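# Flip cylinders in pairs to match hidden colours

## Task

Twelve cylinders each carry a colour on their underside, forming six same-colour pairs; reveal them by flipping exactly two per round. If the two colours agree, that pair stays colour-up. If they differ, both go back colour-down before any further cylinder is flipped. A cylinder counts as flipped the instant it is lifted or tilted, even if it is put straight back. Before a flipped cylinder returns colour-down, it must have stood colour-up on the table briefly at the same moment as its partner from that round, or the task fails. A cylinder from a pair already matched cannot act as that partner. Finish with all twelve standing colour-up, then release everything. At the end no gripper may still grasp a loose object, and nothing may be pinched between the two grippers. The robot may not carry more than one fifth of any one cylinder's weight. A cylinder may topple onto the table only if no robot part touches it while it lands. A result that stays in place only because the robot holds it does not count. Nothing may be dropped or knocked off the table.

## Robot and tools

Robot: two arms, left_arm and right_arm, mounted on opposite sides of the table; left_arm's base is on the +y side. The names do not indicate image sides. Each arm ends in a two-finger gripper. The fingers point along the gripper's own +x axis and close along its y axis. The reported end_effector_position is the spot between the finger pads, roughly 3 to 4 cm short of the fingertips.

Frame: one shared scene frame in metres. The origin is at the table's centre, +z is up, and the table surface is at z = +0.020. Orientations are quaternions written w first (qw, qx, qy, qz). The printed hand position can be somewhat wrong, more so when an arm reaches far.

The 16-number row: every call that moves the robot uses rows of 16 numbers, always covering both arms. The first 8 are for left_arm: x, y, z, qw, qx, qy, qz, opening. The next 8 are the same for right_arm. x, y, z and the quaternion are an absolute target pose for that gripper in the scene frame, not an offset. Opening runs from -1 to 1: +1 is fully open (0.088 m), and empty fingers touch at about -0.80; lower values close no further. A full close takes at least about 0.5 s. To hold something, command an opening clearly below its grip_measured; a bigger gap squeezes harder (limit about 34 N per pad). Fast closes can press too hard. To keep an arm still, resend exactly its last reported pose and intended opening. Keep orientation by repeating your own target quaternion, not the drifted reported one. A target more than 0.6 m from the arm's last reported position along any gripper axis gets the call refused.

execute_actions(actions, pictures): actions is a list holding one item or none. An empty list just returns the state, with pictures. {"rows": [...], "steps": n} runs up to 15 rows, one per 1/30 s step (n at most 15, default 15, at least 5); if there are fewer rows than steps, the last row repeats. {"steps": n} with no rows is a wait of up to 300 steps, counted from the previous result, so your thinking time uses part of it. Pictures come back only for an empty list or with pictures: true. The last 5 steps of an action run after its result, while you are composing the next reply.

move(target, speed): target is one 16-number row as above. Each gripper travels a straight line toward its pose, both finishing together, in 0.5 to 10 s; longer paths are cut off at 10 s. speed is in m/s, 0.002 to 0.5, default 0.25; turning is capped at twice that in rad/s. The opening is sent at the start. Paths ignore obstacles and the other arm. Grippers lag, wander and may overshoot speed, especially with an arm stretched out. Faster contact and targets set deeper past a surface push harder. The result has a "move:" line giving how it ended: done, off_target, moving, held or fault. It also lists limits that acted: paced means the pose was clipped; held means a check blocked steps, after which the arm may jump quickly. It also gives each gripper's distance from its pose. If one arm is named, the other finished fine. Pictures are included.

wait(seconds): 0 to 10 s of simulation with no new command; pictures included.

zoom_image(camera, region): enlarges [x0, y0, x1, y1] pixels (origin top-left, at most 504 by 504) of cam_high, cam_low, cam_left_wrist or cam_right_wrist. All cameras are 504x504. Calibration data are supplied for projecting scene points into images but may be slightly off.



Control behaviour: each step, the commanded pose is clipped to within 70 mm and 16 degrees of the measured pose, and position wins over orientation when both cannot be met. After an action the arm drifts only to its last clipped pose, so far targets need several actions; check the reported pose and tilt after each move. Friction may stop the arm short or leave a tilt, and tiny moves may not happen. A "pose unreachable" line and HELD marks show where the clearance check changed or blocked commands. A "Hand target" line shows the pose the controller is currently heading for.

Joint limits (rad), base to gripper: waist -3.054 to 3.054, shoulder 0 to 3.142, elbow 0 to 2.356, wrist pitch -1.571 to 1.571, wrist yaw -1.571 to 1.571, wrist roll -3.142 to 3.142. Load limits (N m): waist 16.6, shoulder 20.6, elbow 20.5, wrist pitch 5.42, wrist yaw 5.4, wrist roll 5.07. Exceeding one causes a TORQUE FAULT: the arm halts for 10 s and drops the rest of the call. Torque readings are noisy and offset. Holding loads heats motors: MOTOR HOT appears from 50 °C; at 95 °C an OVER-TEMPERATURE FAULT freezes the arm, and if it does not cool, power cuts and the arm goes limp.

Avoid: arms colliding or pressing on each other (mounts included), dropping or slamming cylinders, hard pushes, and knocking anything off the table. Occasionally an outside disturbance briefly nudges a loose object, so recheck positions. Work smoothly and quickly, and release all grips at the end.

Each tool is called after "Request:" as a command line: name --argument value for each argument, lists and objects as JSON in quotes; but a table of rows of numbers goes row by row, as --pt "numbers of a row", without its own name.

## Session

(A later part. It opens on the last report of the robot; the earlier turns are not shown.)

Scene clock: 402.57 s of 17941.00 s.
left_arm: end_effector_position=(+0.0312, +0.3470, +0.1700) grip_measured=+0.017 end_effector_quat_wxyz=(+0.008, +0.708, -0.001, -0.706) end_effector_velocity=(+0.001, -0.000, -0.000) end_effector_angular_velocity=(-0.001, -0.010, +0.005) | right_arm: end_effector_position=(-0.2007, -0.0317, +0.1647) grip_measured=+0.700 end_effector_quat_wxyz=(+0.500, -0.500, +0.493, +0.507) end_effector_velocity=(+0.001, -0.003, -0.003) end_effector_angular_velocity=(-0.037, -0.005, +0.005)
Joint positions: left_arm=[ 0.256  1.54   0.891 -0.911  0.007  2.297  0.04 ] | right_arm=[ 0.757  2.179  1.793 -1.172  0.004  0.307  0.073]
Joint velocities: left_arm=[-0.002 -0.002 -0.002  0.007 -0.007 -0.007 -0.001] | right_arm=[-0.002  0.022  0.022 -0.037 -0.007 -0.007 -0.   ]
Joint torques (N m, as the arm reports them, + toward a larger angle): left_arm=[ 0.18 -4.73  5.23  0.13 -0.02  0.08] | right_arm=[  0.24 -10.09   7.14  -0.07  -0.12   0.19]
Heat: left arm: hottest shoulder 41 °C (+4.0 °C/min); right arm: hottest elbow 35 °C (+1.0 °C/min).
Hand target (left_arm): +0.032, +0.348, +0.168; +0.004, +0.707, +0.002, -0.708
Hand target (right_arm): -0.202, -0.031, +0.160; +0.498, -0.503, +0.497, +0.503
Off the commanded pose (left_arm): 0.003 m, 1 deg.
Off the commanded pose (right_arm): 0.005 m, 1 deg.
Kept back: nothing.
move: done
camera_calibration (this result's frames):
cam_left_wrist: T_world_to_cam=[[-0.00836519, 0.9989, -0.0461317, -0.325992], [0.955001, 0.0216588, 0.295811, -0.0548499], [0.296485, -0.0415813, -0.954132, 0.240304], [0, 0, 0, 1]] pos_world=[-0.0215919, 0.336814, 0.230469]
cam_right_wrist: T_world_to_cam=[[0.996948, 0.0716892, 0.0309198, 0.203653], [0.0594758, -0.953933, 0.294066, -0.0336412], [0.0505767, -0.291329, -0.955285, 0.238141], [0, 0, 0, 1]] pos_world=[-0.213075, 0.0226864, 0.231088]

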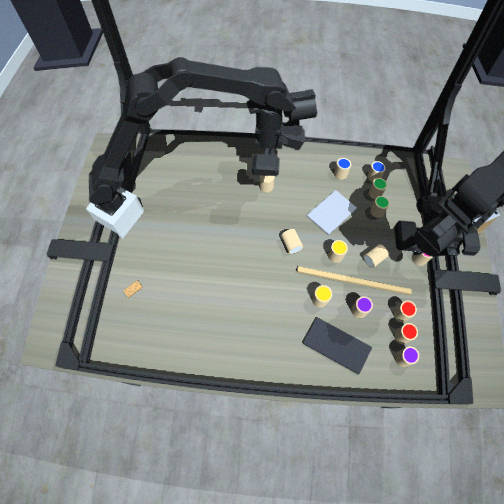

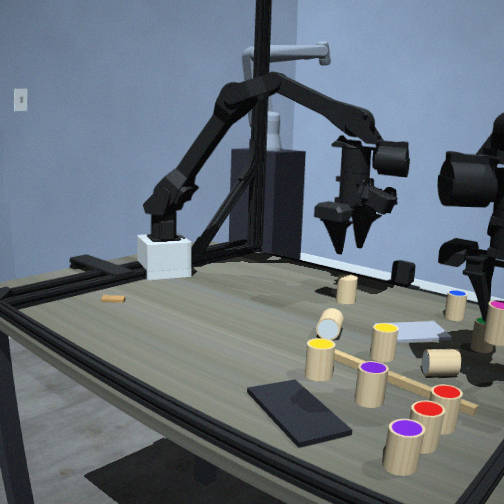

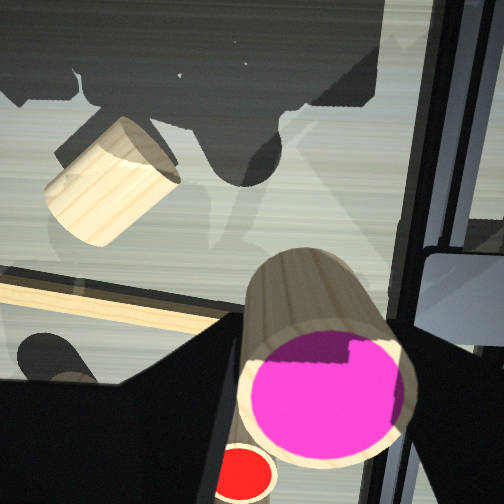

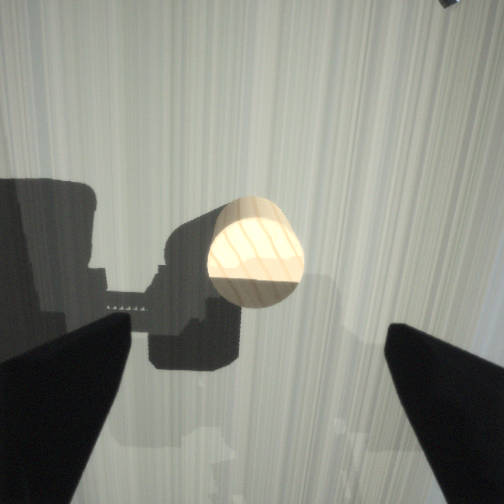

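Request:
move --target '[0.025,0.35,0.075,0,-0.707,0,0.707,-0.4,-0.203,-0.032,0.078,0.5,-0.5,0.5,0.5,0.7]' --speed 0.08

Request:
execute_actions --actions '[{"rows":[[0.025,0.35,0.075,0,-0.707,0,0.707,0.45,-0.203,-0.032,0.078,0.5,-0.5,0.5,0.5,-0.4]],"steps":13}]'

Request:
move --target '[0.025,0.35,0.18,0,-0.707,0,0.707,0.45,-0.203,-0.04,0.17,0.5,-0.5,0.5,0.5,-0.4]'

Request:
move --target '[-0.003,0.09,0.31,0.5,0.5,-0.5,-0.5,0.8,0,-0.05,0.298,0.707,0,0,0.707,-0.4]' --speed 0.4

Request:
move --target '[-0.003,0.014,0.31,0.5,0.5,-0.5,-0.5,0.8,0,-0.05,0.298,0.707,0,0,0.707,-0.4]' --speed 0.15

Request:
execute_actions --actions '[{"rows":[[-0.003,0.014,0.31,0.5,0.5,-0.5,-0.5,-0.4,0,-0.05,0.298,0.707,0,0,0.707,-0.4]],"steps":15}]'

Request:
execute_actions --actions '[{"rows":[[-0.003,0.014,0.31,0.5,0.5,-0.5,-0.5,-0.4,0,-0.05,0.298,0.707,0,0,0.707,0.8]],"steps":10}]'

Request:
move --target '[-0.003,0.06,0.31,0.5,0.5,-0.5,-0.5,-0.4,0,-0.11,0.3,0.707,0,0,0.707,0.8]'

Request:
move --target '[-0.07,0.32,0.17,0,-0.707,0,0.707,-0.4,0,-0.11,0.3,0.707,0,0,0.707,0.8]' --speed 0.4

Scene clock: 404.73 s of 17941.00 s.
left_arm: end_effector_position=(+0.0282, +0.3469, +0.0802) grip_measured=+0.016 end_effector_quat_wxyz=(+0.005, +0.710, -0.005, -0.704) end_effector_velocity=(-0.002, +0.002, -0.000) end_effector_angular_velocity=(+0.021, +0.009, +0.000) | right_arm: end_effector_position=(-0.2023, -0.0288, +0.0866) grip_measured=+0.700 end_effector_quat_wxyz=(+0.503, -0.495, +0.495, +0.507) end_effector_velocity=(-0.001, +0.004, +0.001) end_effector_angular_velocity=(+0.019, +0.014, -0.010)
Joint positions: left_arm=[ 0.244  1.758  0.692 -0.487  0.003  2.294  0.04 ] | right_arm=[ 0.758  2.273  1.626 -0.903  0.003  0.319  0.073]
Joint velocities: left_arm=[-0.007  0.007  0.007 -0.022 -0.007 -0.007 -0.   ] | right_arm=[-0.002 -0.002 -0.002  0.022 -0.007  0.007  0.   ]
Joint torques (N m, as the arm reports them, + toward a larger angle): left_arm=[-0.52 -4.37  3.03  0.72 -0.12 -0.04] | right_arm=[  0.28 -10.47   4.35   0.28  -0.11   0.17]
Heat: left arm: hottest shoulder 40 °C (+3.0 °C/min); right arm: hottest elbow 34 °C (+0.0 °C/min).
Hand target (left_arm): +0.025, +0.350, +0.075; +0.000, +0.707, +0.000, -0.707
Hand target (right_arm): -0.203, -0.033, +0.078; +0.500, -0.500, +0.500, +0.500
Off the commanded pose (left_arm): 0.007 m, 1 deg.
Off the commanded pose (right_arm): 0.009 m, 1 deg.
Kept back: nothing.
move: off_target (right_arm)
camera_calibration (this result's frames):
cam_left_wrist: T_world_to_cam=[[0.000675783, 0.99885, -0.0479324, -0.330082], [0.953017, 0.0138762, 0.3026, -0.023186], [0.302917, -0.0458848, -0.951912, 0.156595], [0, 0, 0, 1]] pos_world=[-0.0251155, 0.33721, 0.140259]
cam_right_wrist: T_world_to_cam=[[0.997795, 0.0604863, 0.0273184, 0.207583], [0.0501138, -0.956496, 0.28741, -0.00913182], [0.0435143, -0.285407, -0.957418, 0.163363], [0, 0, 0, 1]] pos_world=[-0.213776, 0.0253346, 0.153361]

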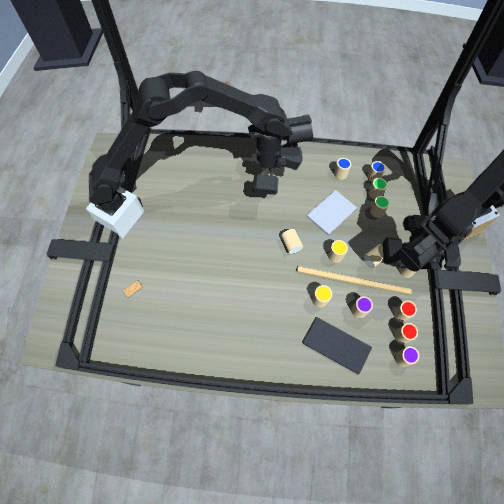

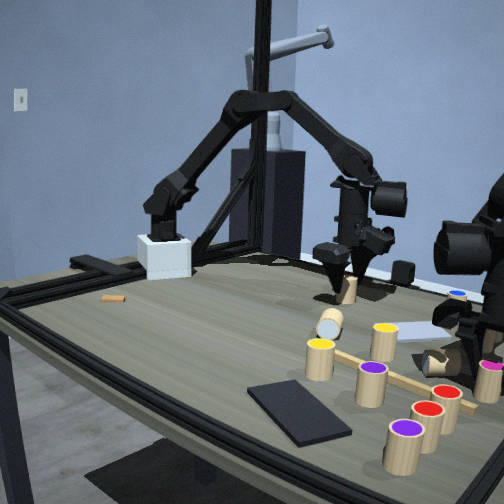

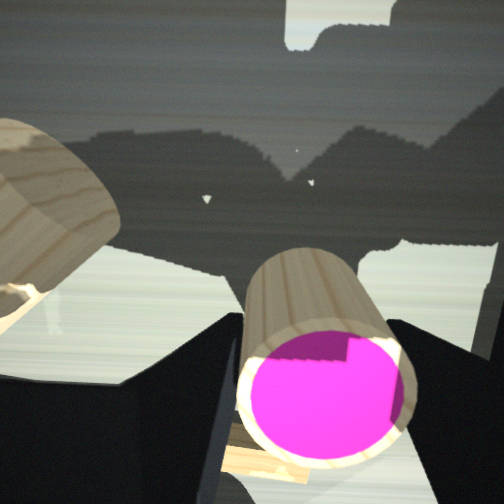

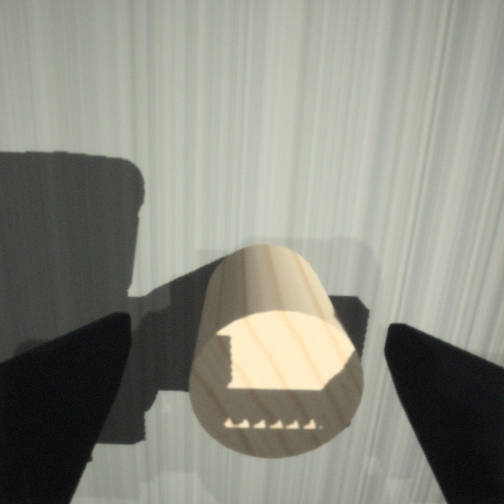

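Scene clock: 405.00 s of 17941.00 s.
left_arm: end_effector_position=(+0.0286, +0.3464, +0.0791) grip_measured=+0.364 end_effector_quat_wxyz=(+0.006, +0.711, -0.006, -0.703) end_effector_velocity=(-0.000, +0.005, -0.002) end_effector_angular_velocity=(+0.027, -0.005, +0.020) | right_arm: end_effector_position=(-0.2026, -0.0291, +0.0856) grip_measured=+0.022 end_effector_quat_wxyz=(+0.503, -0.495, +0.496, +0.506) end_effector_velocity=(+0.002, -0.006, -0.002) end_effector_angular_velocity=(-0.028, -0.002, +0.005)
Joint positions: left_arm=[ 0.244  1.763  0.691 -0.48   0.003  2.294  0.057] | right_arm=[ 0.758  2.275  1.626 -0.903  0.001  0.32   0.04 ]
Joint velocities: left_arm=[-0.002  0.007 -0.002 -0.007 -0.022 -0.022  0.033] | right_arm=[-0.002  0.002 -0.002 -0.022 -0.007 -0.007  0.   ]
Joint torques (N m, as the arm reports them, + toward a larger angle): left_arm=[-0.26 -4.82  2.72  0.4  -0.03 -0.12] | right_arm=[  0.2  -10.33   4.99   0.23  -0.08   0.16]
Heat: left arm: hottest shoulder 40 °C (+3.0 °C/min); right arm: hottest elbow 34 °C (+0.0 °C/min).
Steps of this call (steps 1 to 8: the first 8 steps of this action). Readings (end_effector_position):
1: left_arm (+0.0282, +0.3467, +0.0802) | right_arm (-0.2023, -0.0288, +0.0864)
2: left_arm (+0.0282, +0.3468, +0.0801) | right_arm (-0.2023, -0.0288, +0.0863)
4: left_arm (+0.0288, +0.3461, +0.0798) | right_arm (-0.2023, -0.0289, +0.0859)
8: the state above

Scene clock: 406.50 s of 17941.00 s.
left_arm: end_effector_position=(+0.0231, +0.3526, +0.1756) grip_measured=+0.450 end_effector_quat_wxyz=(-0.004, +0.703, +0.004, -0.712) end_effector_velocity=(-0.003, +0.005, +0.002) end_effector_angular_velocity=(+0.025, +0.012, +0.005) | right_arm: end_effector_position=(-0.2013, -0.0406, +0.1646) grip_measured=+0.022 end_effector_quat_wxyz=(+0.498, -0.505, +0.501, +0.496) end_effector_velocity=(-0.002, -0.002, +0.002) end_effector_angular_velocity=(-0.005, +0.006, +0.010)
Joint positions: left_arm=[ 0.244  1.517  0.893 -0.964  0.003  2.294  0.061] | right_arm=[ 0.764  2.169  1.776 -1.191  0.001  0.325  0.04 ]
Joint velocities: left_arm=[-0.002 -0.002  0.007 -0.037 -0.007 -0.007 -0.   ] | right_arm=[ 0.002 -0.002  0.002 -0.007 -0.007 -0.007  0.   ]
Joint torques (N m, as the arm reports them, + toward a larger angle): left_arm=[-0.19 -6.57  5.91  0.03 -0.13 -0.14] | right_arm=[  0.27 -13.01   7.18  -0.13  -0.08   0.18]
Heat: left arm: hottest shoulder 40 °C (+3.0 °C/min); right arm: hottest elbow 35 °C (+1.0 °C/min).
Hand target (left_arm): +0.025, +0.350, +0.180; +0.000, +0.707, +0.000, -0.707
Hand target (right_arm): -0.203, -0.039, +0.170; +0.500, -0.500, +0.500, +0.500
Off your previous action's commanded pose (left_arm): 0.006 m, 1 deg at its last step (step 5 of this call).
Off your previous action's commanded pose (right_arm): 0.008 m, 1 deg at its last step (step 5 of this call).
Off the commanded pose (left_arm): 0.005 m, 1 deg.
Off the commanded pose (right_arm): 0.006 m, 1 deg.
Kept back: nothing.
move: done
camera_calibration (this result's frames):
cam_left_wrist: T_world_to_cam=[[0.000271459, 0.99974, -0.0227884, -0.335942], [0.95951, 0.00615853, 0.281608, -0.0409629], [0.281676, -0.0219421, -0.959259, 0.242635], [0, 0, 0, 1]] pos_world=[-0.0289489, 0.341431, 0.23663]
cam_right_wrist: T_world_to_cam=[[0.997509, 0.0614905, 0.0345657, 0.203928], [0.0473189, -0.946708, 0.318597, -0.0482296], [0.0523144, -0.316168, -0.94726, 0.233496], [0, 0, 0, 1]] pos_world=[-0.213353, 0.015625, 0.229498]

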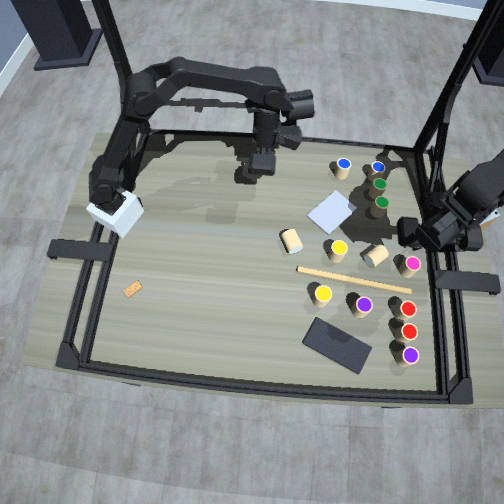

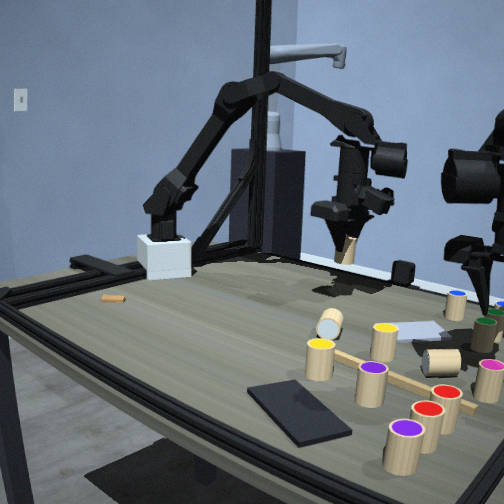

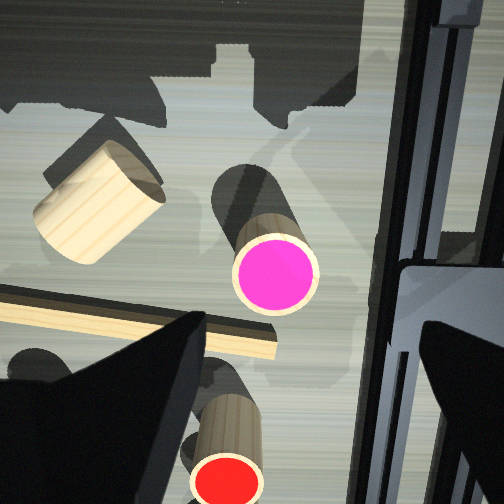

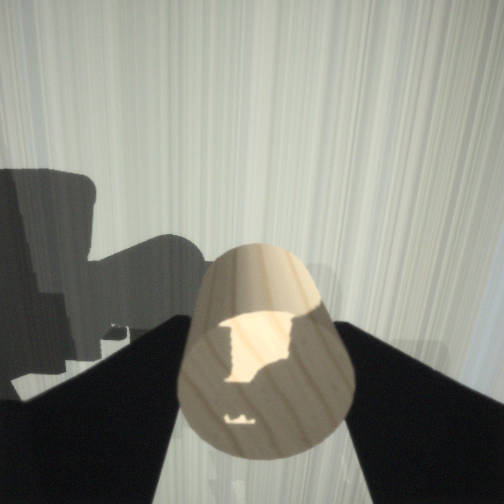

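Scene clock: 409.13 s of 17941.00 s.
left_arm: end_effector_position=(-0.0055, +0.0953, +0.3122) grip_measured=+0.800 end_effector_quat_wxyz=(+0.495, +0.500, -0.502, -0.502) end_effector_velocity=(+0.000, -0.002, -0.002) end_effector_angular_velocity=(-0.007, +0.004, +0.015) | right_arm: end_effector_position=(-0.0012, -0.0484, +0.3029) grip_measured=+0.022 end_effector_quat_wxyz=(+0.711, +0.000, -0.006, +0.703) end_effector_velocity=(-0.002, -0.001, -0.001) end_effector_angular_velocity=(+0.007, +0.005, +0.020)
Joint positions: left_arm=[-0.054  1.722  0.731  0.985  0.434  1.578  0.078] | right_arm=[ 0.166  1.434  0.488  0.955 -0.26  -0.006  0.04 ]
Joint velocities: left_arm=[-0.007  0.012 -0.002  0.022 -0.022 -0.007  0.   ] | right_arm=[-0.002  0.007 -0.007  0.022 -0.022  0.007 -0.   ]
Joint torques (N m, as the arm reports them, + toward a larger angle): left_arm=[-0.35 -6.02  6.64  1.83 -0.14 -0.13] | right_arm=[-0.27 -5.25  4.94  1.61 -0.12  0.2 ]
Heat: left arm: hottest shoulder 39 °C (+1.0 °C/min); right arm: hottest elbow 34 °C (+0.0 °C/min).
Hand target (left_arm): -0.005, +0.092, +0.311; +0.496, +0.499, -0.502, -0.503
Hand target (right_arm): -0.001, -0.049, +0.297; +0.711, -0.001, +0.001, +0.703
Off the commanded pose (left_arm): 0.006 m, 1 deg.
Off the commanded pose (right_arm): 0.005 m, 1 deg.
Kept back: nothing.
move: done
camera_calibration (this result's frames):
cam_left_wrist: T_world_to_cam=[[0.00478256, -0.0279672, -0.999597, 0.327364], [0.958523, 0.284996, -0.00338772, 0.0119684], [0.284976, -0.95812, 0.0281702, 0.157019], [0, 0, 0, 1]] pos_world=[-0.0577843, 0.156188, 0.32285]
cam_right_wrist: T_world_to_cam=[[0.996934, -0.041185, 0.0665307, -0.0146406], [0.0512307, -0.299123, -0.952838, 0.307267], [0.0591435, 0.953325, -0.296096, 0.215752], [0, 0, 0, 1]] pos_world=[-0.0139061, -0.114375, 0.357633]

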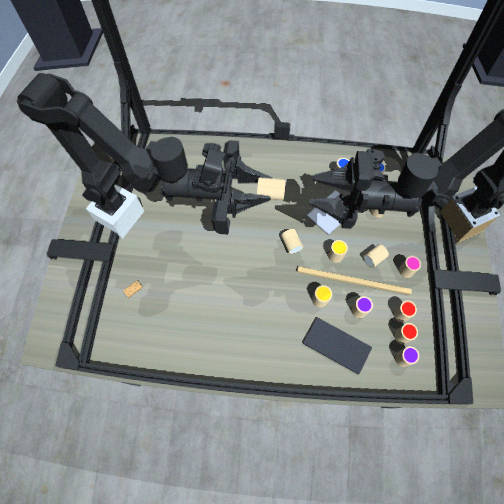

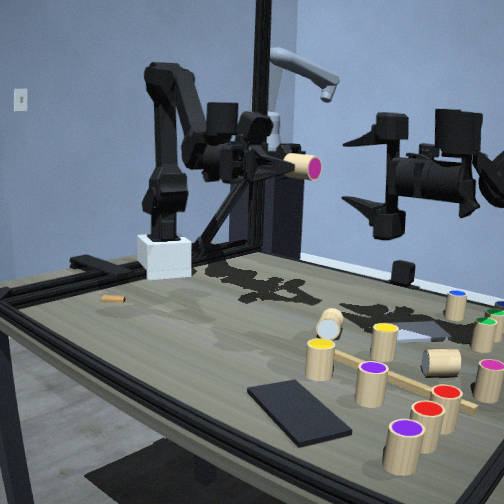

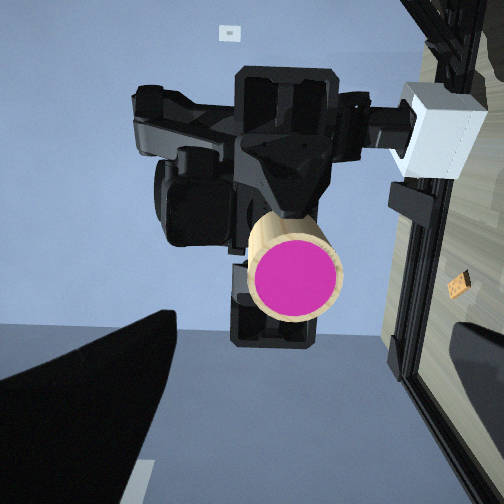

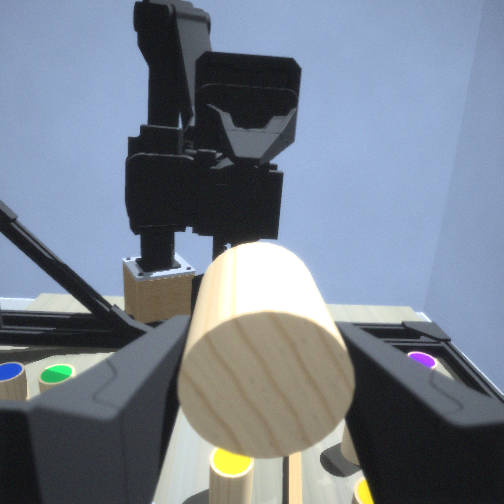

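Scene clock: 410.23 s of 17941.00 s.
left_arm: end_effector_position=(-0.0033, +0.0178, +0.3137) grip_measured=+0.800 end_effector_quat_wxyz=(+0.500, +0.500, -0.503, -0.497) end_effector_velocity=(+0.000, -0.002, -0.005) end_effector_angular_velocity=(+0.021, +0.015, +0.005) | right_arm: end_effector_position=(-0.0005, -0.0491, +0.3031) grip_measured=+0.022 end_effector_quat_wxyz=(+0.707, +0.001, -0.007, +0.707) end_effector_velocity=(+0.001, -0.002, +0.000) end_effector_angular_velocity=(-0.002, -0.007, -0.000)
Joint positions: left_arm=[-0.135  1.956  1.043  0.92   0.344  1.573  0.078] | right_arm=[ 0.156  1.434  0.487  0.958 -0.28  -0.005  0.04 ]
Joint velocities: left_arm=[-0.002  0.007  0.007 -0.022 -0.007 -0.007 -0.   ] | right_arm=[-0.007 -0.007 -0.002 -0.007 -0.007 -0.007 -0.   ]
Joint torques (N m, as the arm reports them, + toward a larger angle): left_arm=[-0.18 -8.3   6.67  1.5  -0.19 -0.14] | right_arm=[-0.33 -5.34  4.99  1.62 -0.12  0.19]
Heat: left arm: hottest shoulder 39 °C (+1.0 °C/min); right arm: hottest elbow 34 °C (+0.0 °C/min).
Hand target (left_arm): -0.003, +0.014, +0.310; +0.500, +0.500, -0.500, -0.500
Hand target (right_arm): -0.000, -0.050, +0.298; +0.707, -0.000, +0.000, +0.707
Off the commanded pose (left_arm): 0.005 m, 0 deg.
Off the commanded pose (right_arm): 0.005 m, 1 deg.
Kept back: nothing.
move: done
camera_calibration (this result's frames):
cam_left_wrist: T_world_to_cam=[[0.00545323, -0.0402833, -0.999173, 0.326767], [0.955876, 0.293696, -0.00662391, 0.0327583], [0.29372, -0.95505, 0.0401074, 0.0782932], [0, 0, 0, 1]] pos_world=[-0.0560911, 0.0783161, 0.323574]
cam_right_wrist: T_world_to_cam=[[0.997321, -0.0306464, 0.0664228, -0.0148443], [0.0543736, -0.296859, -0.953372, 0.307554], [0.0489356, 0.954429, -0.294397, 0.215968], [0, 0, 0, 1]] pos_world=[-0.0124868, -0.115281, 0.35778]

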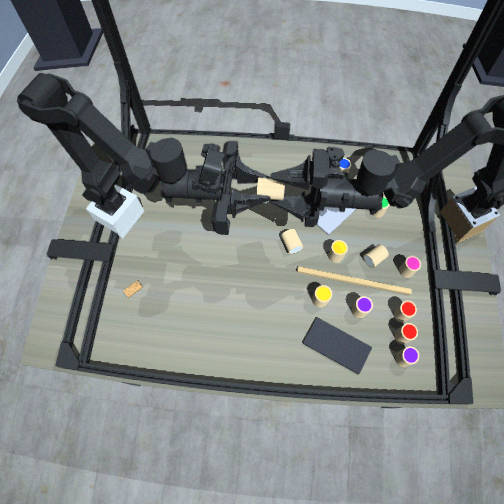

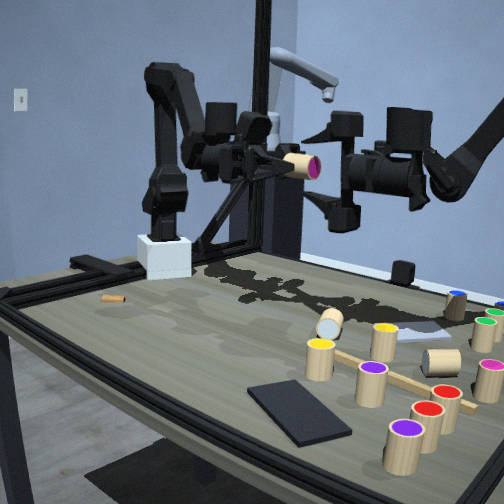

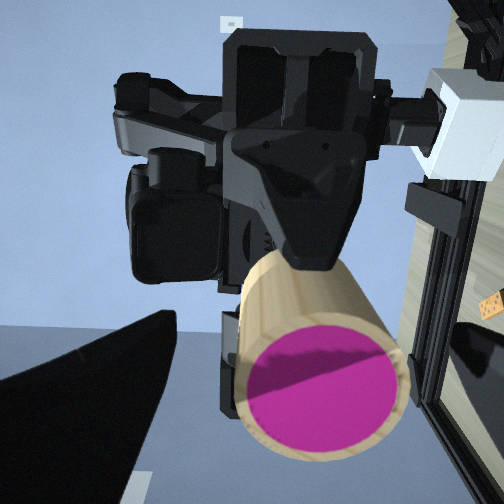

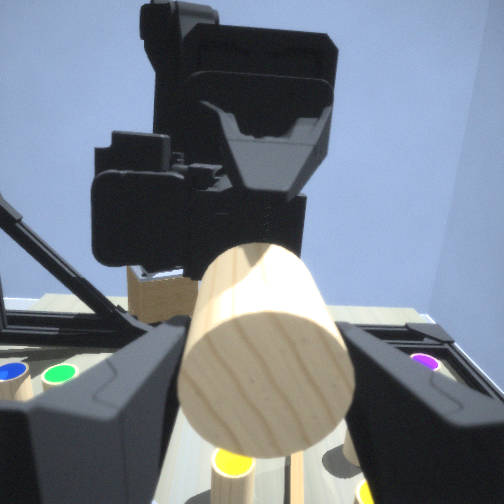

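Scene clock: 410.57 s of 17941.00 s.
left_arm: end_effector_position=(-0.0031, +0.0173, +0.3141) grip_measured=+0.019 end_effector_quat_wxyz=(+0.500, +0.500, -0.503, -0.497) end_effector_velocity=(+0.002, +0.001, +0.002) end_effector_angular_velocity=(-0.007, +0.005, +0.010) | right_arm: end_effector_position=(-0.0006, -0.0492, +0.3028) grip_measured=+0.022 end_effector_quat_wxyz=(+0.707, +0.001, -0.006, +0.707) end_effector_velocity=(-0.000, -0.000, +0.001) end_effector_angular_velocity=(+0.007, -0.024, -0.005)
Joint positions: left_arm=[-0.135  1.956  1.046  0.917  0.344  1.573  0.04 ] | right_arm=[ 0.156  1.434  0.486  0.959 -0.281 -0.004  0.04 ]
Joint velocities: left_arm=[ 0.002 -0.002 -0.002  0.007 -0.007 -0.007 -0.   ] | right_arm=[ 0.002 -0.002 -0.002  0.007  0.007 -0.022 -0.   ]
Joint torques (N m, as the arm reports them, + toward a larger angle): left_arm=[-0.28 -8.14  6.75  1.52 -0.08 -0.16] | right_arm=[-0.3  -5.43  5.18  1.53 -0.13  0.15]
Heat: left arm: hottest shoulder 39 °C (+1.0 °C/min); right arm: hottest elbow 34 °C (+0.0 °C/min).
Steps of this call (steps 1 to 10: the first 10 steps of this action). Readings (end_effector_position):
1: left_arm (-0.0032, +0.0177, +0.3138) | right_arm (-0.0005, -0.0491, +0.3031)
2: left_arm (-0.0032, +0.0176, +0.3137) | right_arm (-0.0005, -0.0491, +0.3031)
4: left_arm (-0.0032, +0.0176, +0.3138) | right_arm (-0.0005, -0.0491, +0.3031)
8: left_arm (-0.0031, +0.0173, +0.3140) | right_arm (-0.0005, -0.0491, +0.3030)
10: the state above

Scene clock: 410.90 s of 17941.00 s.
left_arm: end_effector_position=(-0.0031, +0.0172, +0.3135) grip_measured=+0.019 end_effector_quat_wxyz=(+0.500, +0.500, -0.502, -0.498) end_effector_velocity=(+0.001, -0.003, -0.015) end_effector_angular_velocity=(+0.039, +0.021, +0.005) | right_arm: end_effector_position=(-0.0005, -0.0492, +0.3030) grip_measured=+0.193 end_effector_quat_wxyz=(+0.707, +0.001, -0.007, +0.707) end_effector_velocity=(-0.000, -0.000, -0.000) end_effector_angular_velocity=(+0.002, -0.008, +0.005)
Joint positions: left_arm=[-0.135  1.957  1.046  0.916  0.344  1.573  0.04 ] | right_arm=[ 0.156  1.434  0.486  0.96  -0.281 -0.004  0.048]
Joint velocities: left_arm=[-0.002  0.022  0.002 -0.022 -0.007 -0.007 -0.001] | right_arm=[-0.002  0.002 -0.002  0.007 -0.007 -0.007  0.162]
Joint torques (N m, as the arm reports them, + toward a larger angle): left_arm=[-0.37 -8.74  6.89  1.56 -0.14 -0.1 ] | right_arm=[-0.31 -5.4   5.15  1.48 -0.09  0.15]
Heat: left arm: hottest shoulder 39 °C (+1.0 °C/min); right arm: hottest elbow 34 °C (+0.0 °C/min).
Off your previous action's commanded pose (left_arm): 0.005 m, 0 deg at its last step (step 5 of this call).
Off your previous action's commanded pose (right_arm): 0.005 m, 1 deg at its last step (step 5 of this call).
Steps of this call (steps 1 to 5: the last 5 steps of your previous action; steps 6 to 10: the first 5 steps of this action). Readings (end_effector_position):
6: left_arm (-0.0031, +0.0173, +0.3141) | right_arm (-0.0005, -0.0492, +0.3028)
7: left_arm (-0.0031, +0.0173, +0.3141) | right_arm (-0.0005, -0.0492, +0.3028)
9: left_arm (-0.0031, +0.0173, +0.3140) | right_arm (-0.0005, -0.0492, +0.3029)
10: the state above

Scene clock: 412.43 s of 17941.00 s.
left_arm: end_effector_position=(-0.0027, +0.0564, +0.3073) grip_measured=+0.017 end_effector_quat_wxyz=(+0.498, +0.501, -0.499, -0.501) end_effector_velocity=(-0.001, +0.003, -0.003) end_effector_angular_velocity=(+0.011, +0.012, -0.005) | right_arm: end_effector_position=(+0.0002, -0.1072, +0.3034) grip_measured=+0.800 end_effector_quat_wxyz=(+0.707, +0.000, -0.005, +0.707) end_effector_velocity=(+0.000, -0.003, +0.003) end_effector_angular_velocity=(+0.002, -0.008, -0.000)
Joint positions: left_arm=[-0.096  1.854  0.877  0.97   0.383  1.573  0.04 ] | right_arm=[ 0.067  1.153  0.312  0.849 -0.37  -0.004  0.078]
Joint velocities: left_arm=[ 0.002 -0.007 -0.012 -0.007  0.007 -0.007 -0.   ] | right_arm=[-0.007 -0.027 -0.002 -0.022 -0.007 -0.007  0.   ]
Joint torques (N m, as the arm reports them, + toward a larger angle): left_arm=[ -0.08 -10.96   4.43   1.87   0.17  -0.11] | right_arm=[-0.33 -5.08  5.09  1.15 -0.14  0.18]
Heat: left arm: hottest shoulder 39 °C (+0.0 °C/min); right arm: hottest elbow 34 °C (+0.0 °C/min).
Hand target (left_arm): -0.003, +0.060, +0.310; +0.500, +0.500, -0.500, -0.500
Hand target (right_arm): -0.000, -0.110, +0.300; +0.707, +0.000, +0.000, +0.707
Off your previous action's commanded pose (left_arm): 0.004 m, 0 deg at its last step (step 5 of this call).
Off your previous action's commanded pose (right_arm): 0.005 m, 1 deg at its last step (step 5 of this call).
Off the commanded pose (left_arm): 0.004 m, 0 deg.
Off the commanded pose (right_arm): 0.004 m, 1 deg.
Kept back: nothing.
move: done
camera_calibration (this result's frames):
cam_left_wrist: T_world_to_cam=[[0.000596947, -0.0274488, -0.999623, 0.321279], [0.955842, 0.293786, -0.00749632, 0.0211069], [0.293881, -0.955477, 0.0264121, 0.119519], [0, 0, 0, 1]] pos_world=[-0.055491, 0.116816, 0.318159]
cam_right_wrist: T_world_to_cam=[[0.99741, -0.0300746, 0.0653408, -0.0169492], [0.0533741, -0.299513, -0.952598, 0.289999], [0.0482194, 0.953618, -0.297132, 0.272285], [0, 0, 0, 1]] pos_world=[-0.0117025, -0.173308, 0.358264]

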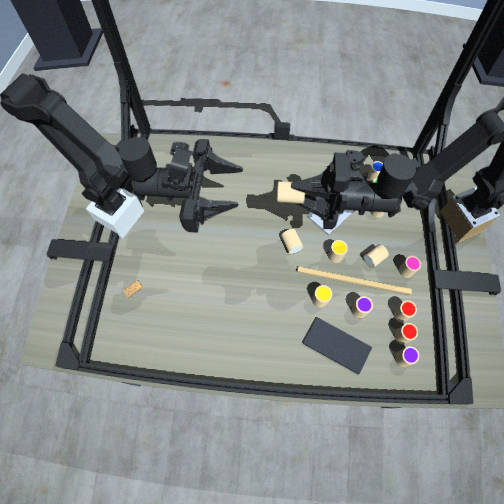

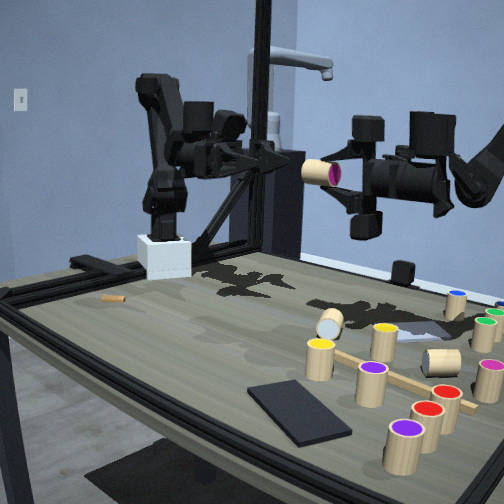

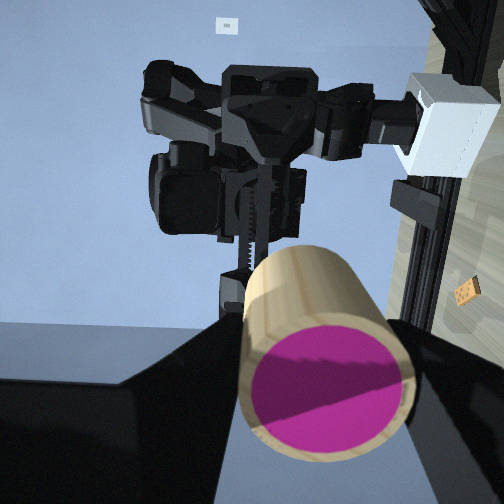

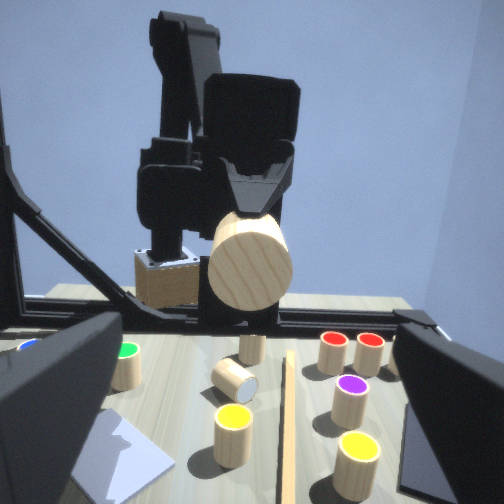

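Scene clock: 414.93 s of 17941.00 s.
left_arm: end_effector_position=(-0.0683, +0.3154, +0.1717) grip_measured=+0.016 end_effector_quat_wxyz=(+0.010, +0.705, -0.004, -0.709) end_effector_velocity=(-0.002, +0.004, -0.000) end_effector_angular_velocity=(+0.023, -0.000, +0.000) | right_arm: end_effector_position=(+0.0003, -0.1077, +0.3034) grip_measured=+0.800 end_effector_quat_wxyz=(+0.707, +0.000, -0.005, +0.707) end_effector_velocity=(+0.003, -0.001, -0.000) end_effector_angular_velocity=(-0.002, -0.006, -0.015)
Joint positions: left_arm=[-0.18   1.446  0.813 -0.92   0.01   1.862  0.04 ] | right_arm=[ 0.066  1.15   0.311  0.847 -0.371 -0.004  0.078]
Joint velocities: left_arm=[-0.007  0.002  0.002 -0.022 -0.007 -0.007  0.   ] | right_arm=[-0.007 -0.007 -0.002 -0.007  0.007 -0.007 -0.   ]
Joint torques (N m, as the arm reports them, + toward a larger angle): left_arm=[-0.3  -3.88  4.82  0.25 -0.09 -0.15] | right_arm=[-0.32 -5.01  5.1   1.13 -0.13  0.15]
Heat: left arm: hottest shoulder 39 °C (+1.0 °C/min); right arm: hottest elbow 34 °C (+0.0 °C/min).
Hand target (left_arm): -0.069, +0.318, +0.169; +0.004, +0.705, +0.002, -0.709
Hand target (right_arm): +0.000, -0.110, +0.300; +0.707, +0.000, +0.000, +0.707
Off the commanded pose (left_arm): 0.005 m, 1 deg.
Off the commanded pose (right_arm): 0.004 m, 1 deg.
Kept back: nothing.
move: done
camera_calibration (this result's frames):
cam_left_wrist: T_world_to_cam=[[-0.00784, 0.998539, -0.0534609, -0.293688], [0.957045, 0.0229884, 0.289026, 0.0412969], [0.289833, -0.0488986, -0.955827, 0.272301], [0, 0, 0, 1]] pos_world=[-0.120747, 0.305625, 0.232636]
cam_right_wrist: T_world_to_cam=[[0.997432, -0.0304289, 0.0648393, -0.0169505], [0.0527713, -0.299874, -0.952518, 0.289741], [0.0484277, 0.953494, -0.297498, 0.272816], [0, 0, 0, 1]] pos_world=[-0.011595, -0.173759, 0.358245]

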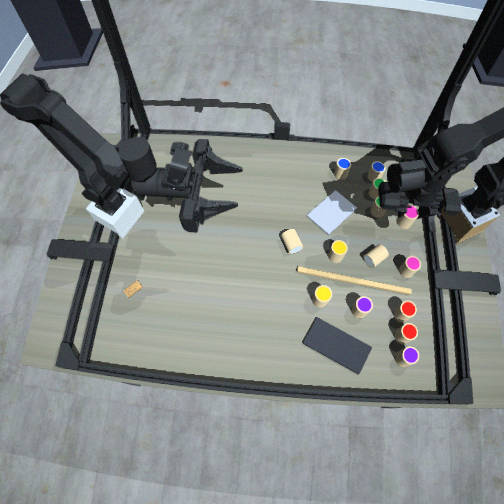

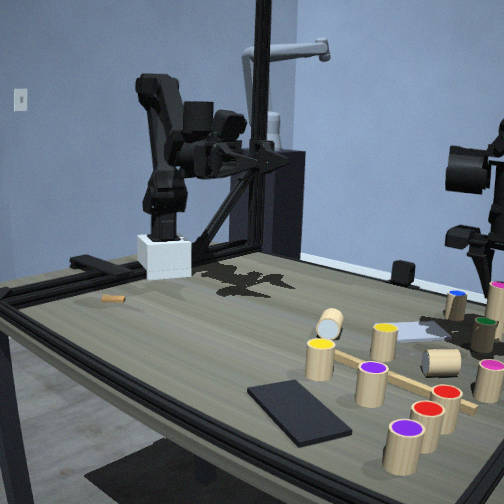

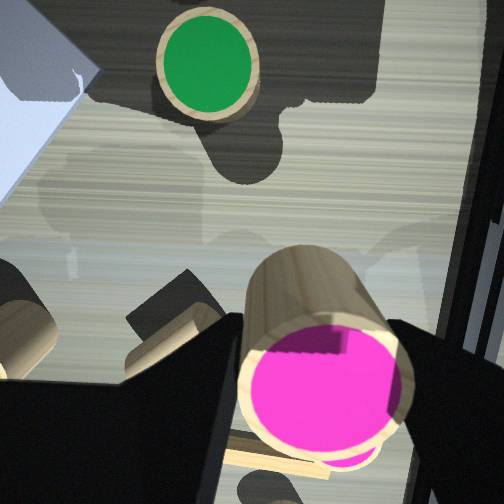

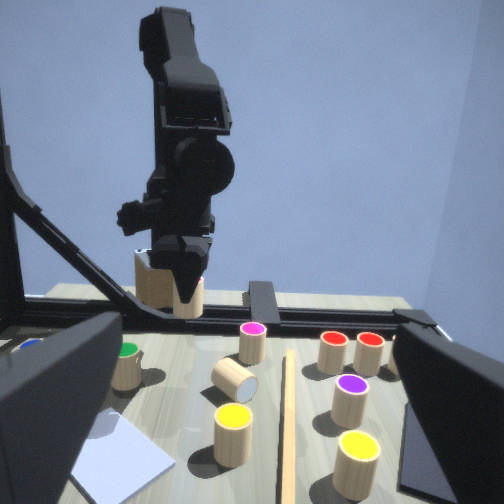

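Request:
move --target '[-0.07,0.32,0.075,0,-0.707,0,0.707,-0.4,0,-0.11,0.3,0.707,0,0,0.707,0.8]' --speed 0.08

Request:
execute_actions --actions '[{"rows":[[-0.07,0.32,0.075,0,-0.707,0,0.707,0.5,0,-0.11,0.3,0.707,0,0,0.707,0.8]],"steps":13}]'

Request:
move --target '[-0.07,0.32,0.19,0,-0.707,0,0.707,0.5,0,-0.11,0.3,0.707,0,0,0.707,0.8]'

Scene clock: 416.73 s of 17941.00 s.
left_arm: end_effector_position=(-0.0685, +0.3159, +0.0811) grip_measured=+0.017 end_effector_quat_wxyz=(+0.007, +0.708, -0.005, -0.706) end_effector_velocity=(-0.003, +0.003, -0.002) end_effector_angular_velocity=(+0.014, +0.012, +0.005) | right_arm: end_effector_position=(+0.0003, -0.1078, +0.3033) grip_measured=+0.800 end_effector_quat_wxyz=(+0.707, +0.000, -0.005, +0.707) end_effector_velocity=(+0.001, -0.001, -0.002) end_effector_angular_velocity=(-0.007, -0.005, -0.000)
Joint positions: left_arm=[-0.186  1.688  0.611 -0.477  0.002  1.861  0.04 ] | right_arm=[ 0.066  1.15   0.31   0.847 -0.371 -0.004  0.078]
Joint velocities: left_arm=[-0.002  0.007 -0.002 -0.007  0.007 -0.007 -0.   ] | right_arm=[-0.007 -0.002 -0.002 -0.007 -0.007 -0.007 -0.   ]
Joint torques (N m, as the arm reports them, + toward a larger angle): left_arm=[-0.2  -2.8   2.78  1.2  -0.04 -0.03] | right_arm=[-0.3  -5.    5.1   1.14 -0.13  0.13]
Heat: left arm: hottest shoulder 39 °C (+1.0 °C/min); right arm: hottest elbow 34 °C (+0.0 °C/min).
Hand target (left_arm): -0.070, +0.320, +0.075; +0.000, +0.707, +0.000, -0.707
Hand target (right_arm): -0.000, -0.110, +0.300; +0.707, +0.000, -0.000, +0.707
Off the commanded pose (left_arm): 0.008 m, 1 deg.
Off the commanded pose (right_arm): 0.004 m, 1 deg.
Kept back: nothing.
move: done
camera_calibration (this result's frames):
cam_left_wrist: T_world_to_cam=[[-0.00265405, 0.99876, -0.0497047, -0.299115], [0.955034, 0.0172684, 0.295994, 0.0687266], [0.296485, -0.0466841, -0.953896, 0.185383], [0, 0, 0, 1]] pos_world=[-0.121393, 0.306212, 0.141626]
cam_right_wrist: T_world_to_cam=[[0.997443, -0.0300484, 0.0648422, -0.0168198], [0.0528884, -0.299855, -0.952518, 0.289683], [0.0480649, 0.953512, -0.297499, 0.272892], [0, 0, 0, 1]] pos_world=[-0.0116606, -0.173849, 0.358204]

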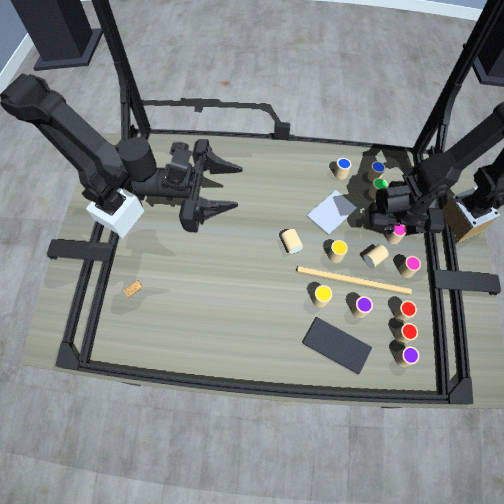

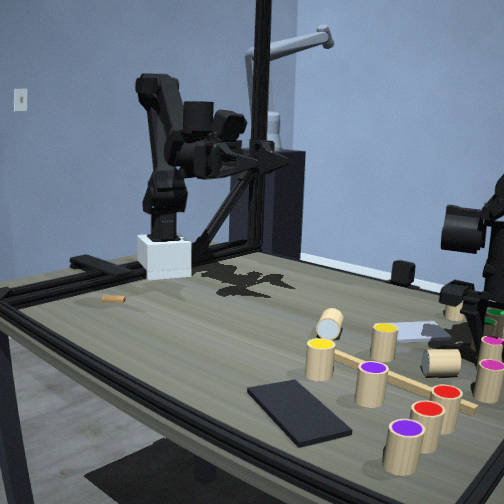

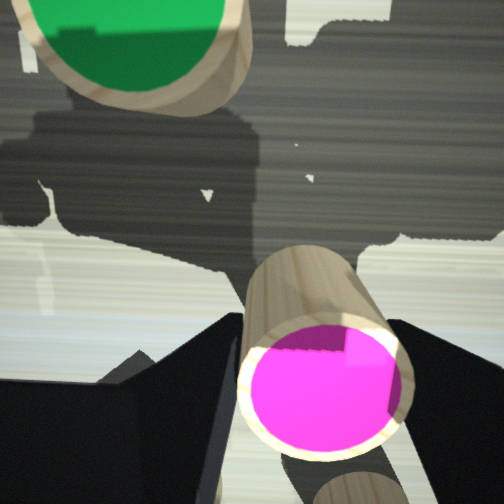

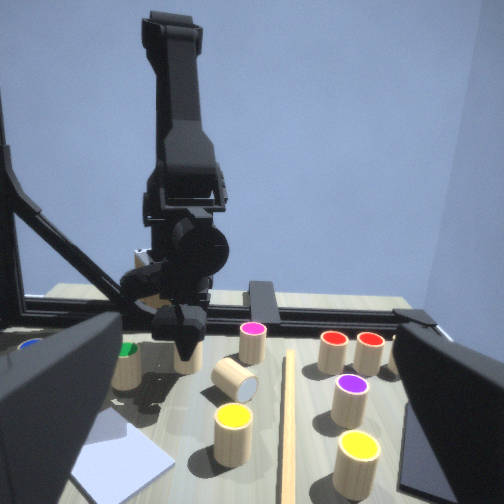

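Scene clock: 417.00 s of 17941.00 s.
left_arm: end_effector_position=(-0.0684, +0.3154, +0.0786) grip_measured=+0.413 end_effector_quat_wxyz=(+0.007, +0.708, -0.005, -0.706) end_effector_velocity=(+0.001, +0.007, -0.002) end_effector_angular_velocity=(+0.037, -0.011, +0.020) | right_arm: end_effector_position=(+0.0003, -0.1078, +0.3032) grip_measured=+0.800 end_effector_quat_wxyz=(+0.707, +0.000, -0.005, +0.707) end_effector_velocity=(-0.001, -0.001, -0.002) end_effector_angular_velocity=(-0.007, -0.005, +0.005)
Joint positions: left_arm=[-0.186  1.699  0.608 -0.462  0.002  1.861  0.059] | right_arm=[ 0.066  1.15   0.31   0.847 -0.371 -0.004  0.078]
Joint velocities: left_arm=[-0.002  0.007 -0.002 -0.022 -0.022 -0.022  0.03 ] | right_arm=[-0.002 -0.002 -0.002 -0.007 -0.007 -0.007 -0.   ]
Joint torques (N m, as the arm reports them, + toward a larger angle): left_arm=[-0.32 -4.01  2.97  0.38 -0.03 -0.01] | right_arm=[-0.31 -4.97  5.11  1.14 -0.12  0.14]
Heat: left arm: hottest shoulder 39 °C (+1.0 °C/min); right arm: hottest elbow 34 °C (+0.0 °C/min).
Steps of this call (steps 1 to 8: the first 8 steps of this action). Readings (end_effector_position):
1: left_arm (-0.0686, +0.3159, +0.0811) | right_arm (+0.0003, -0.1078, +0.3033)
2: left_arm (-0.0686, +0.3160, +0.0811) | right_arm (+0.0003, -0.1078, +0.3033)
4: left_arm (-0.0680, +0.3141, +0.0803) | right_arm (+0.0003, -0.1078, +0.3033)
8: the state above

Scene clock: 418.53 s of 17941.00 s.
left_arm: end_effector_position=(-0.0707, +0.3230, +0.1859) grip_measured=+0.500 end_effector_quat_wxyz=(-0.004, +0.705, +0.006, -0.709) end_effector_velocity=(-0.002, +0.005, +0.003) end_effector_angular_velocity=(+0.019, +0.013, +0.010) | right_arm: end_effector_position=(+0.0002, -0.1078, +0.3031) grip_measured=+0.800 end_effector_quat_wxyz=(+0.707, +0.000, -0.005, +0.707) end_effector_velocity=(-0.002, -0.000, -0.002) end_effector_angular_velocity=(-0.007, -0.005, +0.010)
Joint positions: left_arm=[-0.186  1.422  0.853 -1.017  0.002  1.861  0.063] | right_arm=[ 0.066  1.15   0.31   0.847 -0.371 -0.004  0.078]
Joint velocities: left_arm=[ 0.002 -0.007  0.007 -0.037  0.007 -0.007 -0.   ] | right_arm=[ 0.002 -0.002 -0.002 -0.007 -0.007 -0.007  0.   ]
Joint torques (N m, as the arm reports them, + toward a larger angle): left_arm=[-0.03 -5.82  5.81  0.11  0.    0.01] | right_arm=[-0.3  -4.97  5.13  1.16 -0.11  0.13]
Heat: left arm: hottest shoulder 38 °C (-1.0 °C/min); right arm: hottest elbow 34 °C (+0.0 °C/min).
Hand target (left_arm): -0.070, +0.320, +0.190; +0.000, +0.707, +0.000, -0.707
Hand target (right_arm): -0.000, -0.110, +0.300; +0.707, -0.000, +0.000, +0.707
Off your previous action's commanded pose (left_arm): 0.006 m, 1 deg at its last step (step 5 of this call).
Off your previous action's commanded pose (right_arm): 0.004 m, 1 deg at its last step (step 5 of this call).
Off the commanded pose (left_arm): 0.005 m, 1 deg.
Off the commanded pose (right_arm): 0.004 m, 1 deg.
Kept back: nothing.
move: done
camera_calibration (this result's frames):
cam_left_wrist: T_world_to_cam=[[-0.00259357, 0.999823, -0.0186608, -0.307111], [0.957775, 0.00784876, 0.28741, 0.0445648], [0.287506, -0.0171275, -0.957626, 0.276802], [0, 0, 0, 1]] pos_world=[-0.123062, 0.311448, 0.246533]
cam_right_wrist: T_world_to_cam=[[0.997461, -0.0300024, 0.0645878, -0.0167046], [0.0526252, -0.300532, -0.952319, 0.289309], [0.0479825, 0.9533, -0.29819, 0.273056], [0, 0, 0, 1]] pos_world=[-0.0116647, -0.173859, 0.358016]

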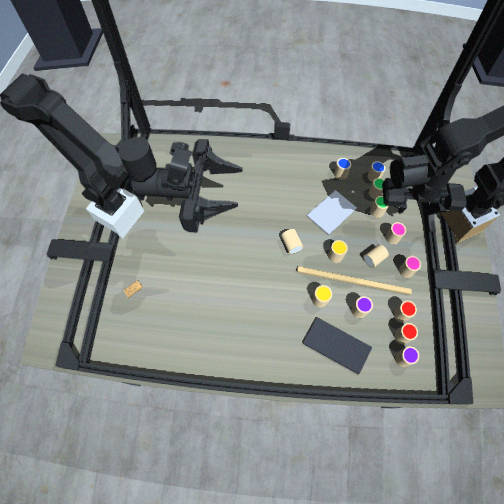

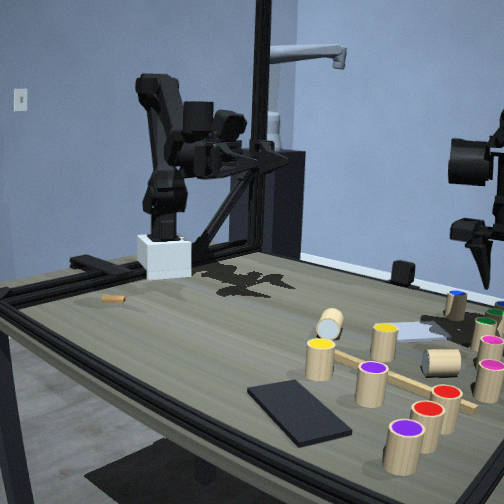

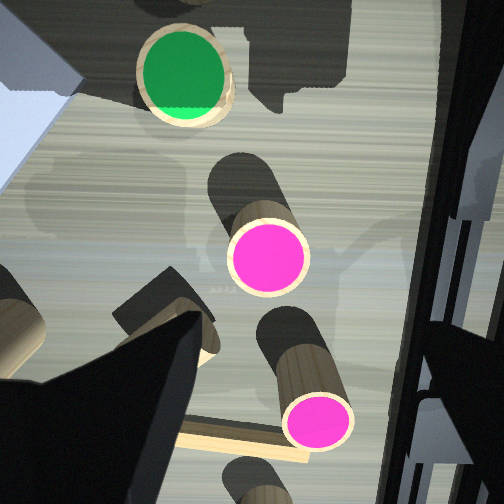

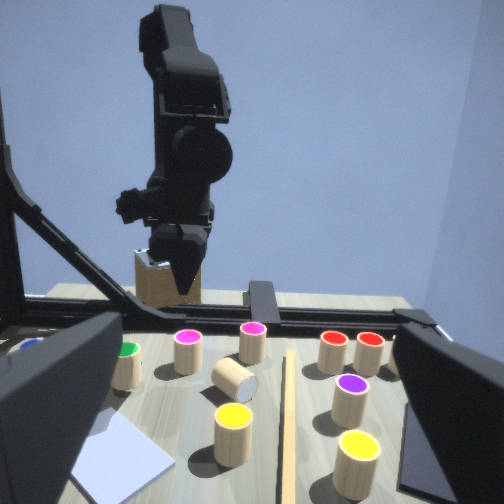

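Request:
finished_scene --scene 1

The scene is finished: the task was done.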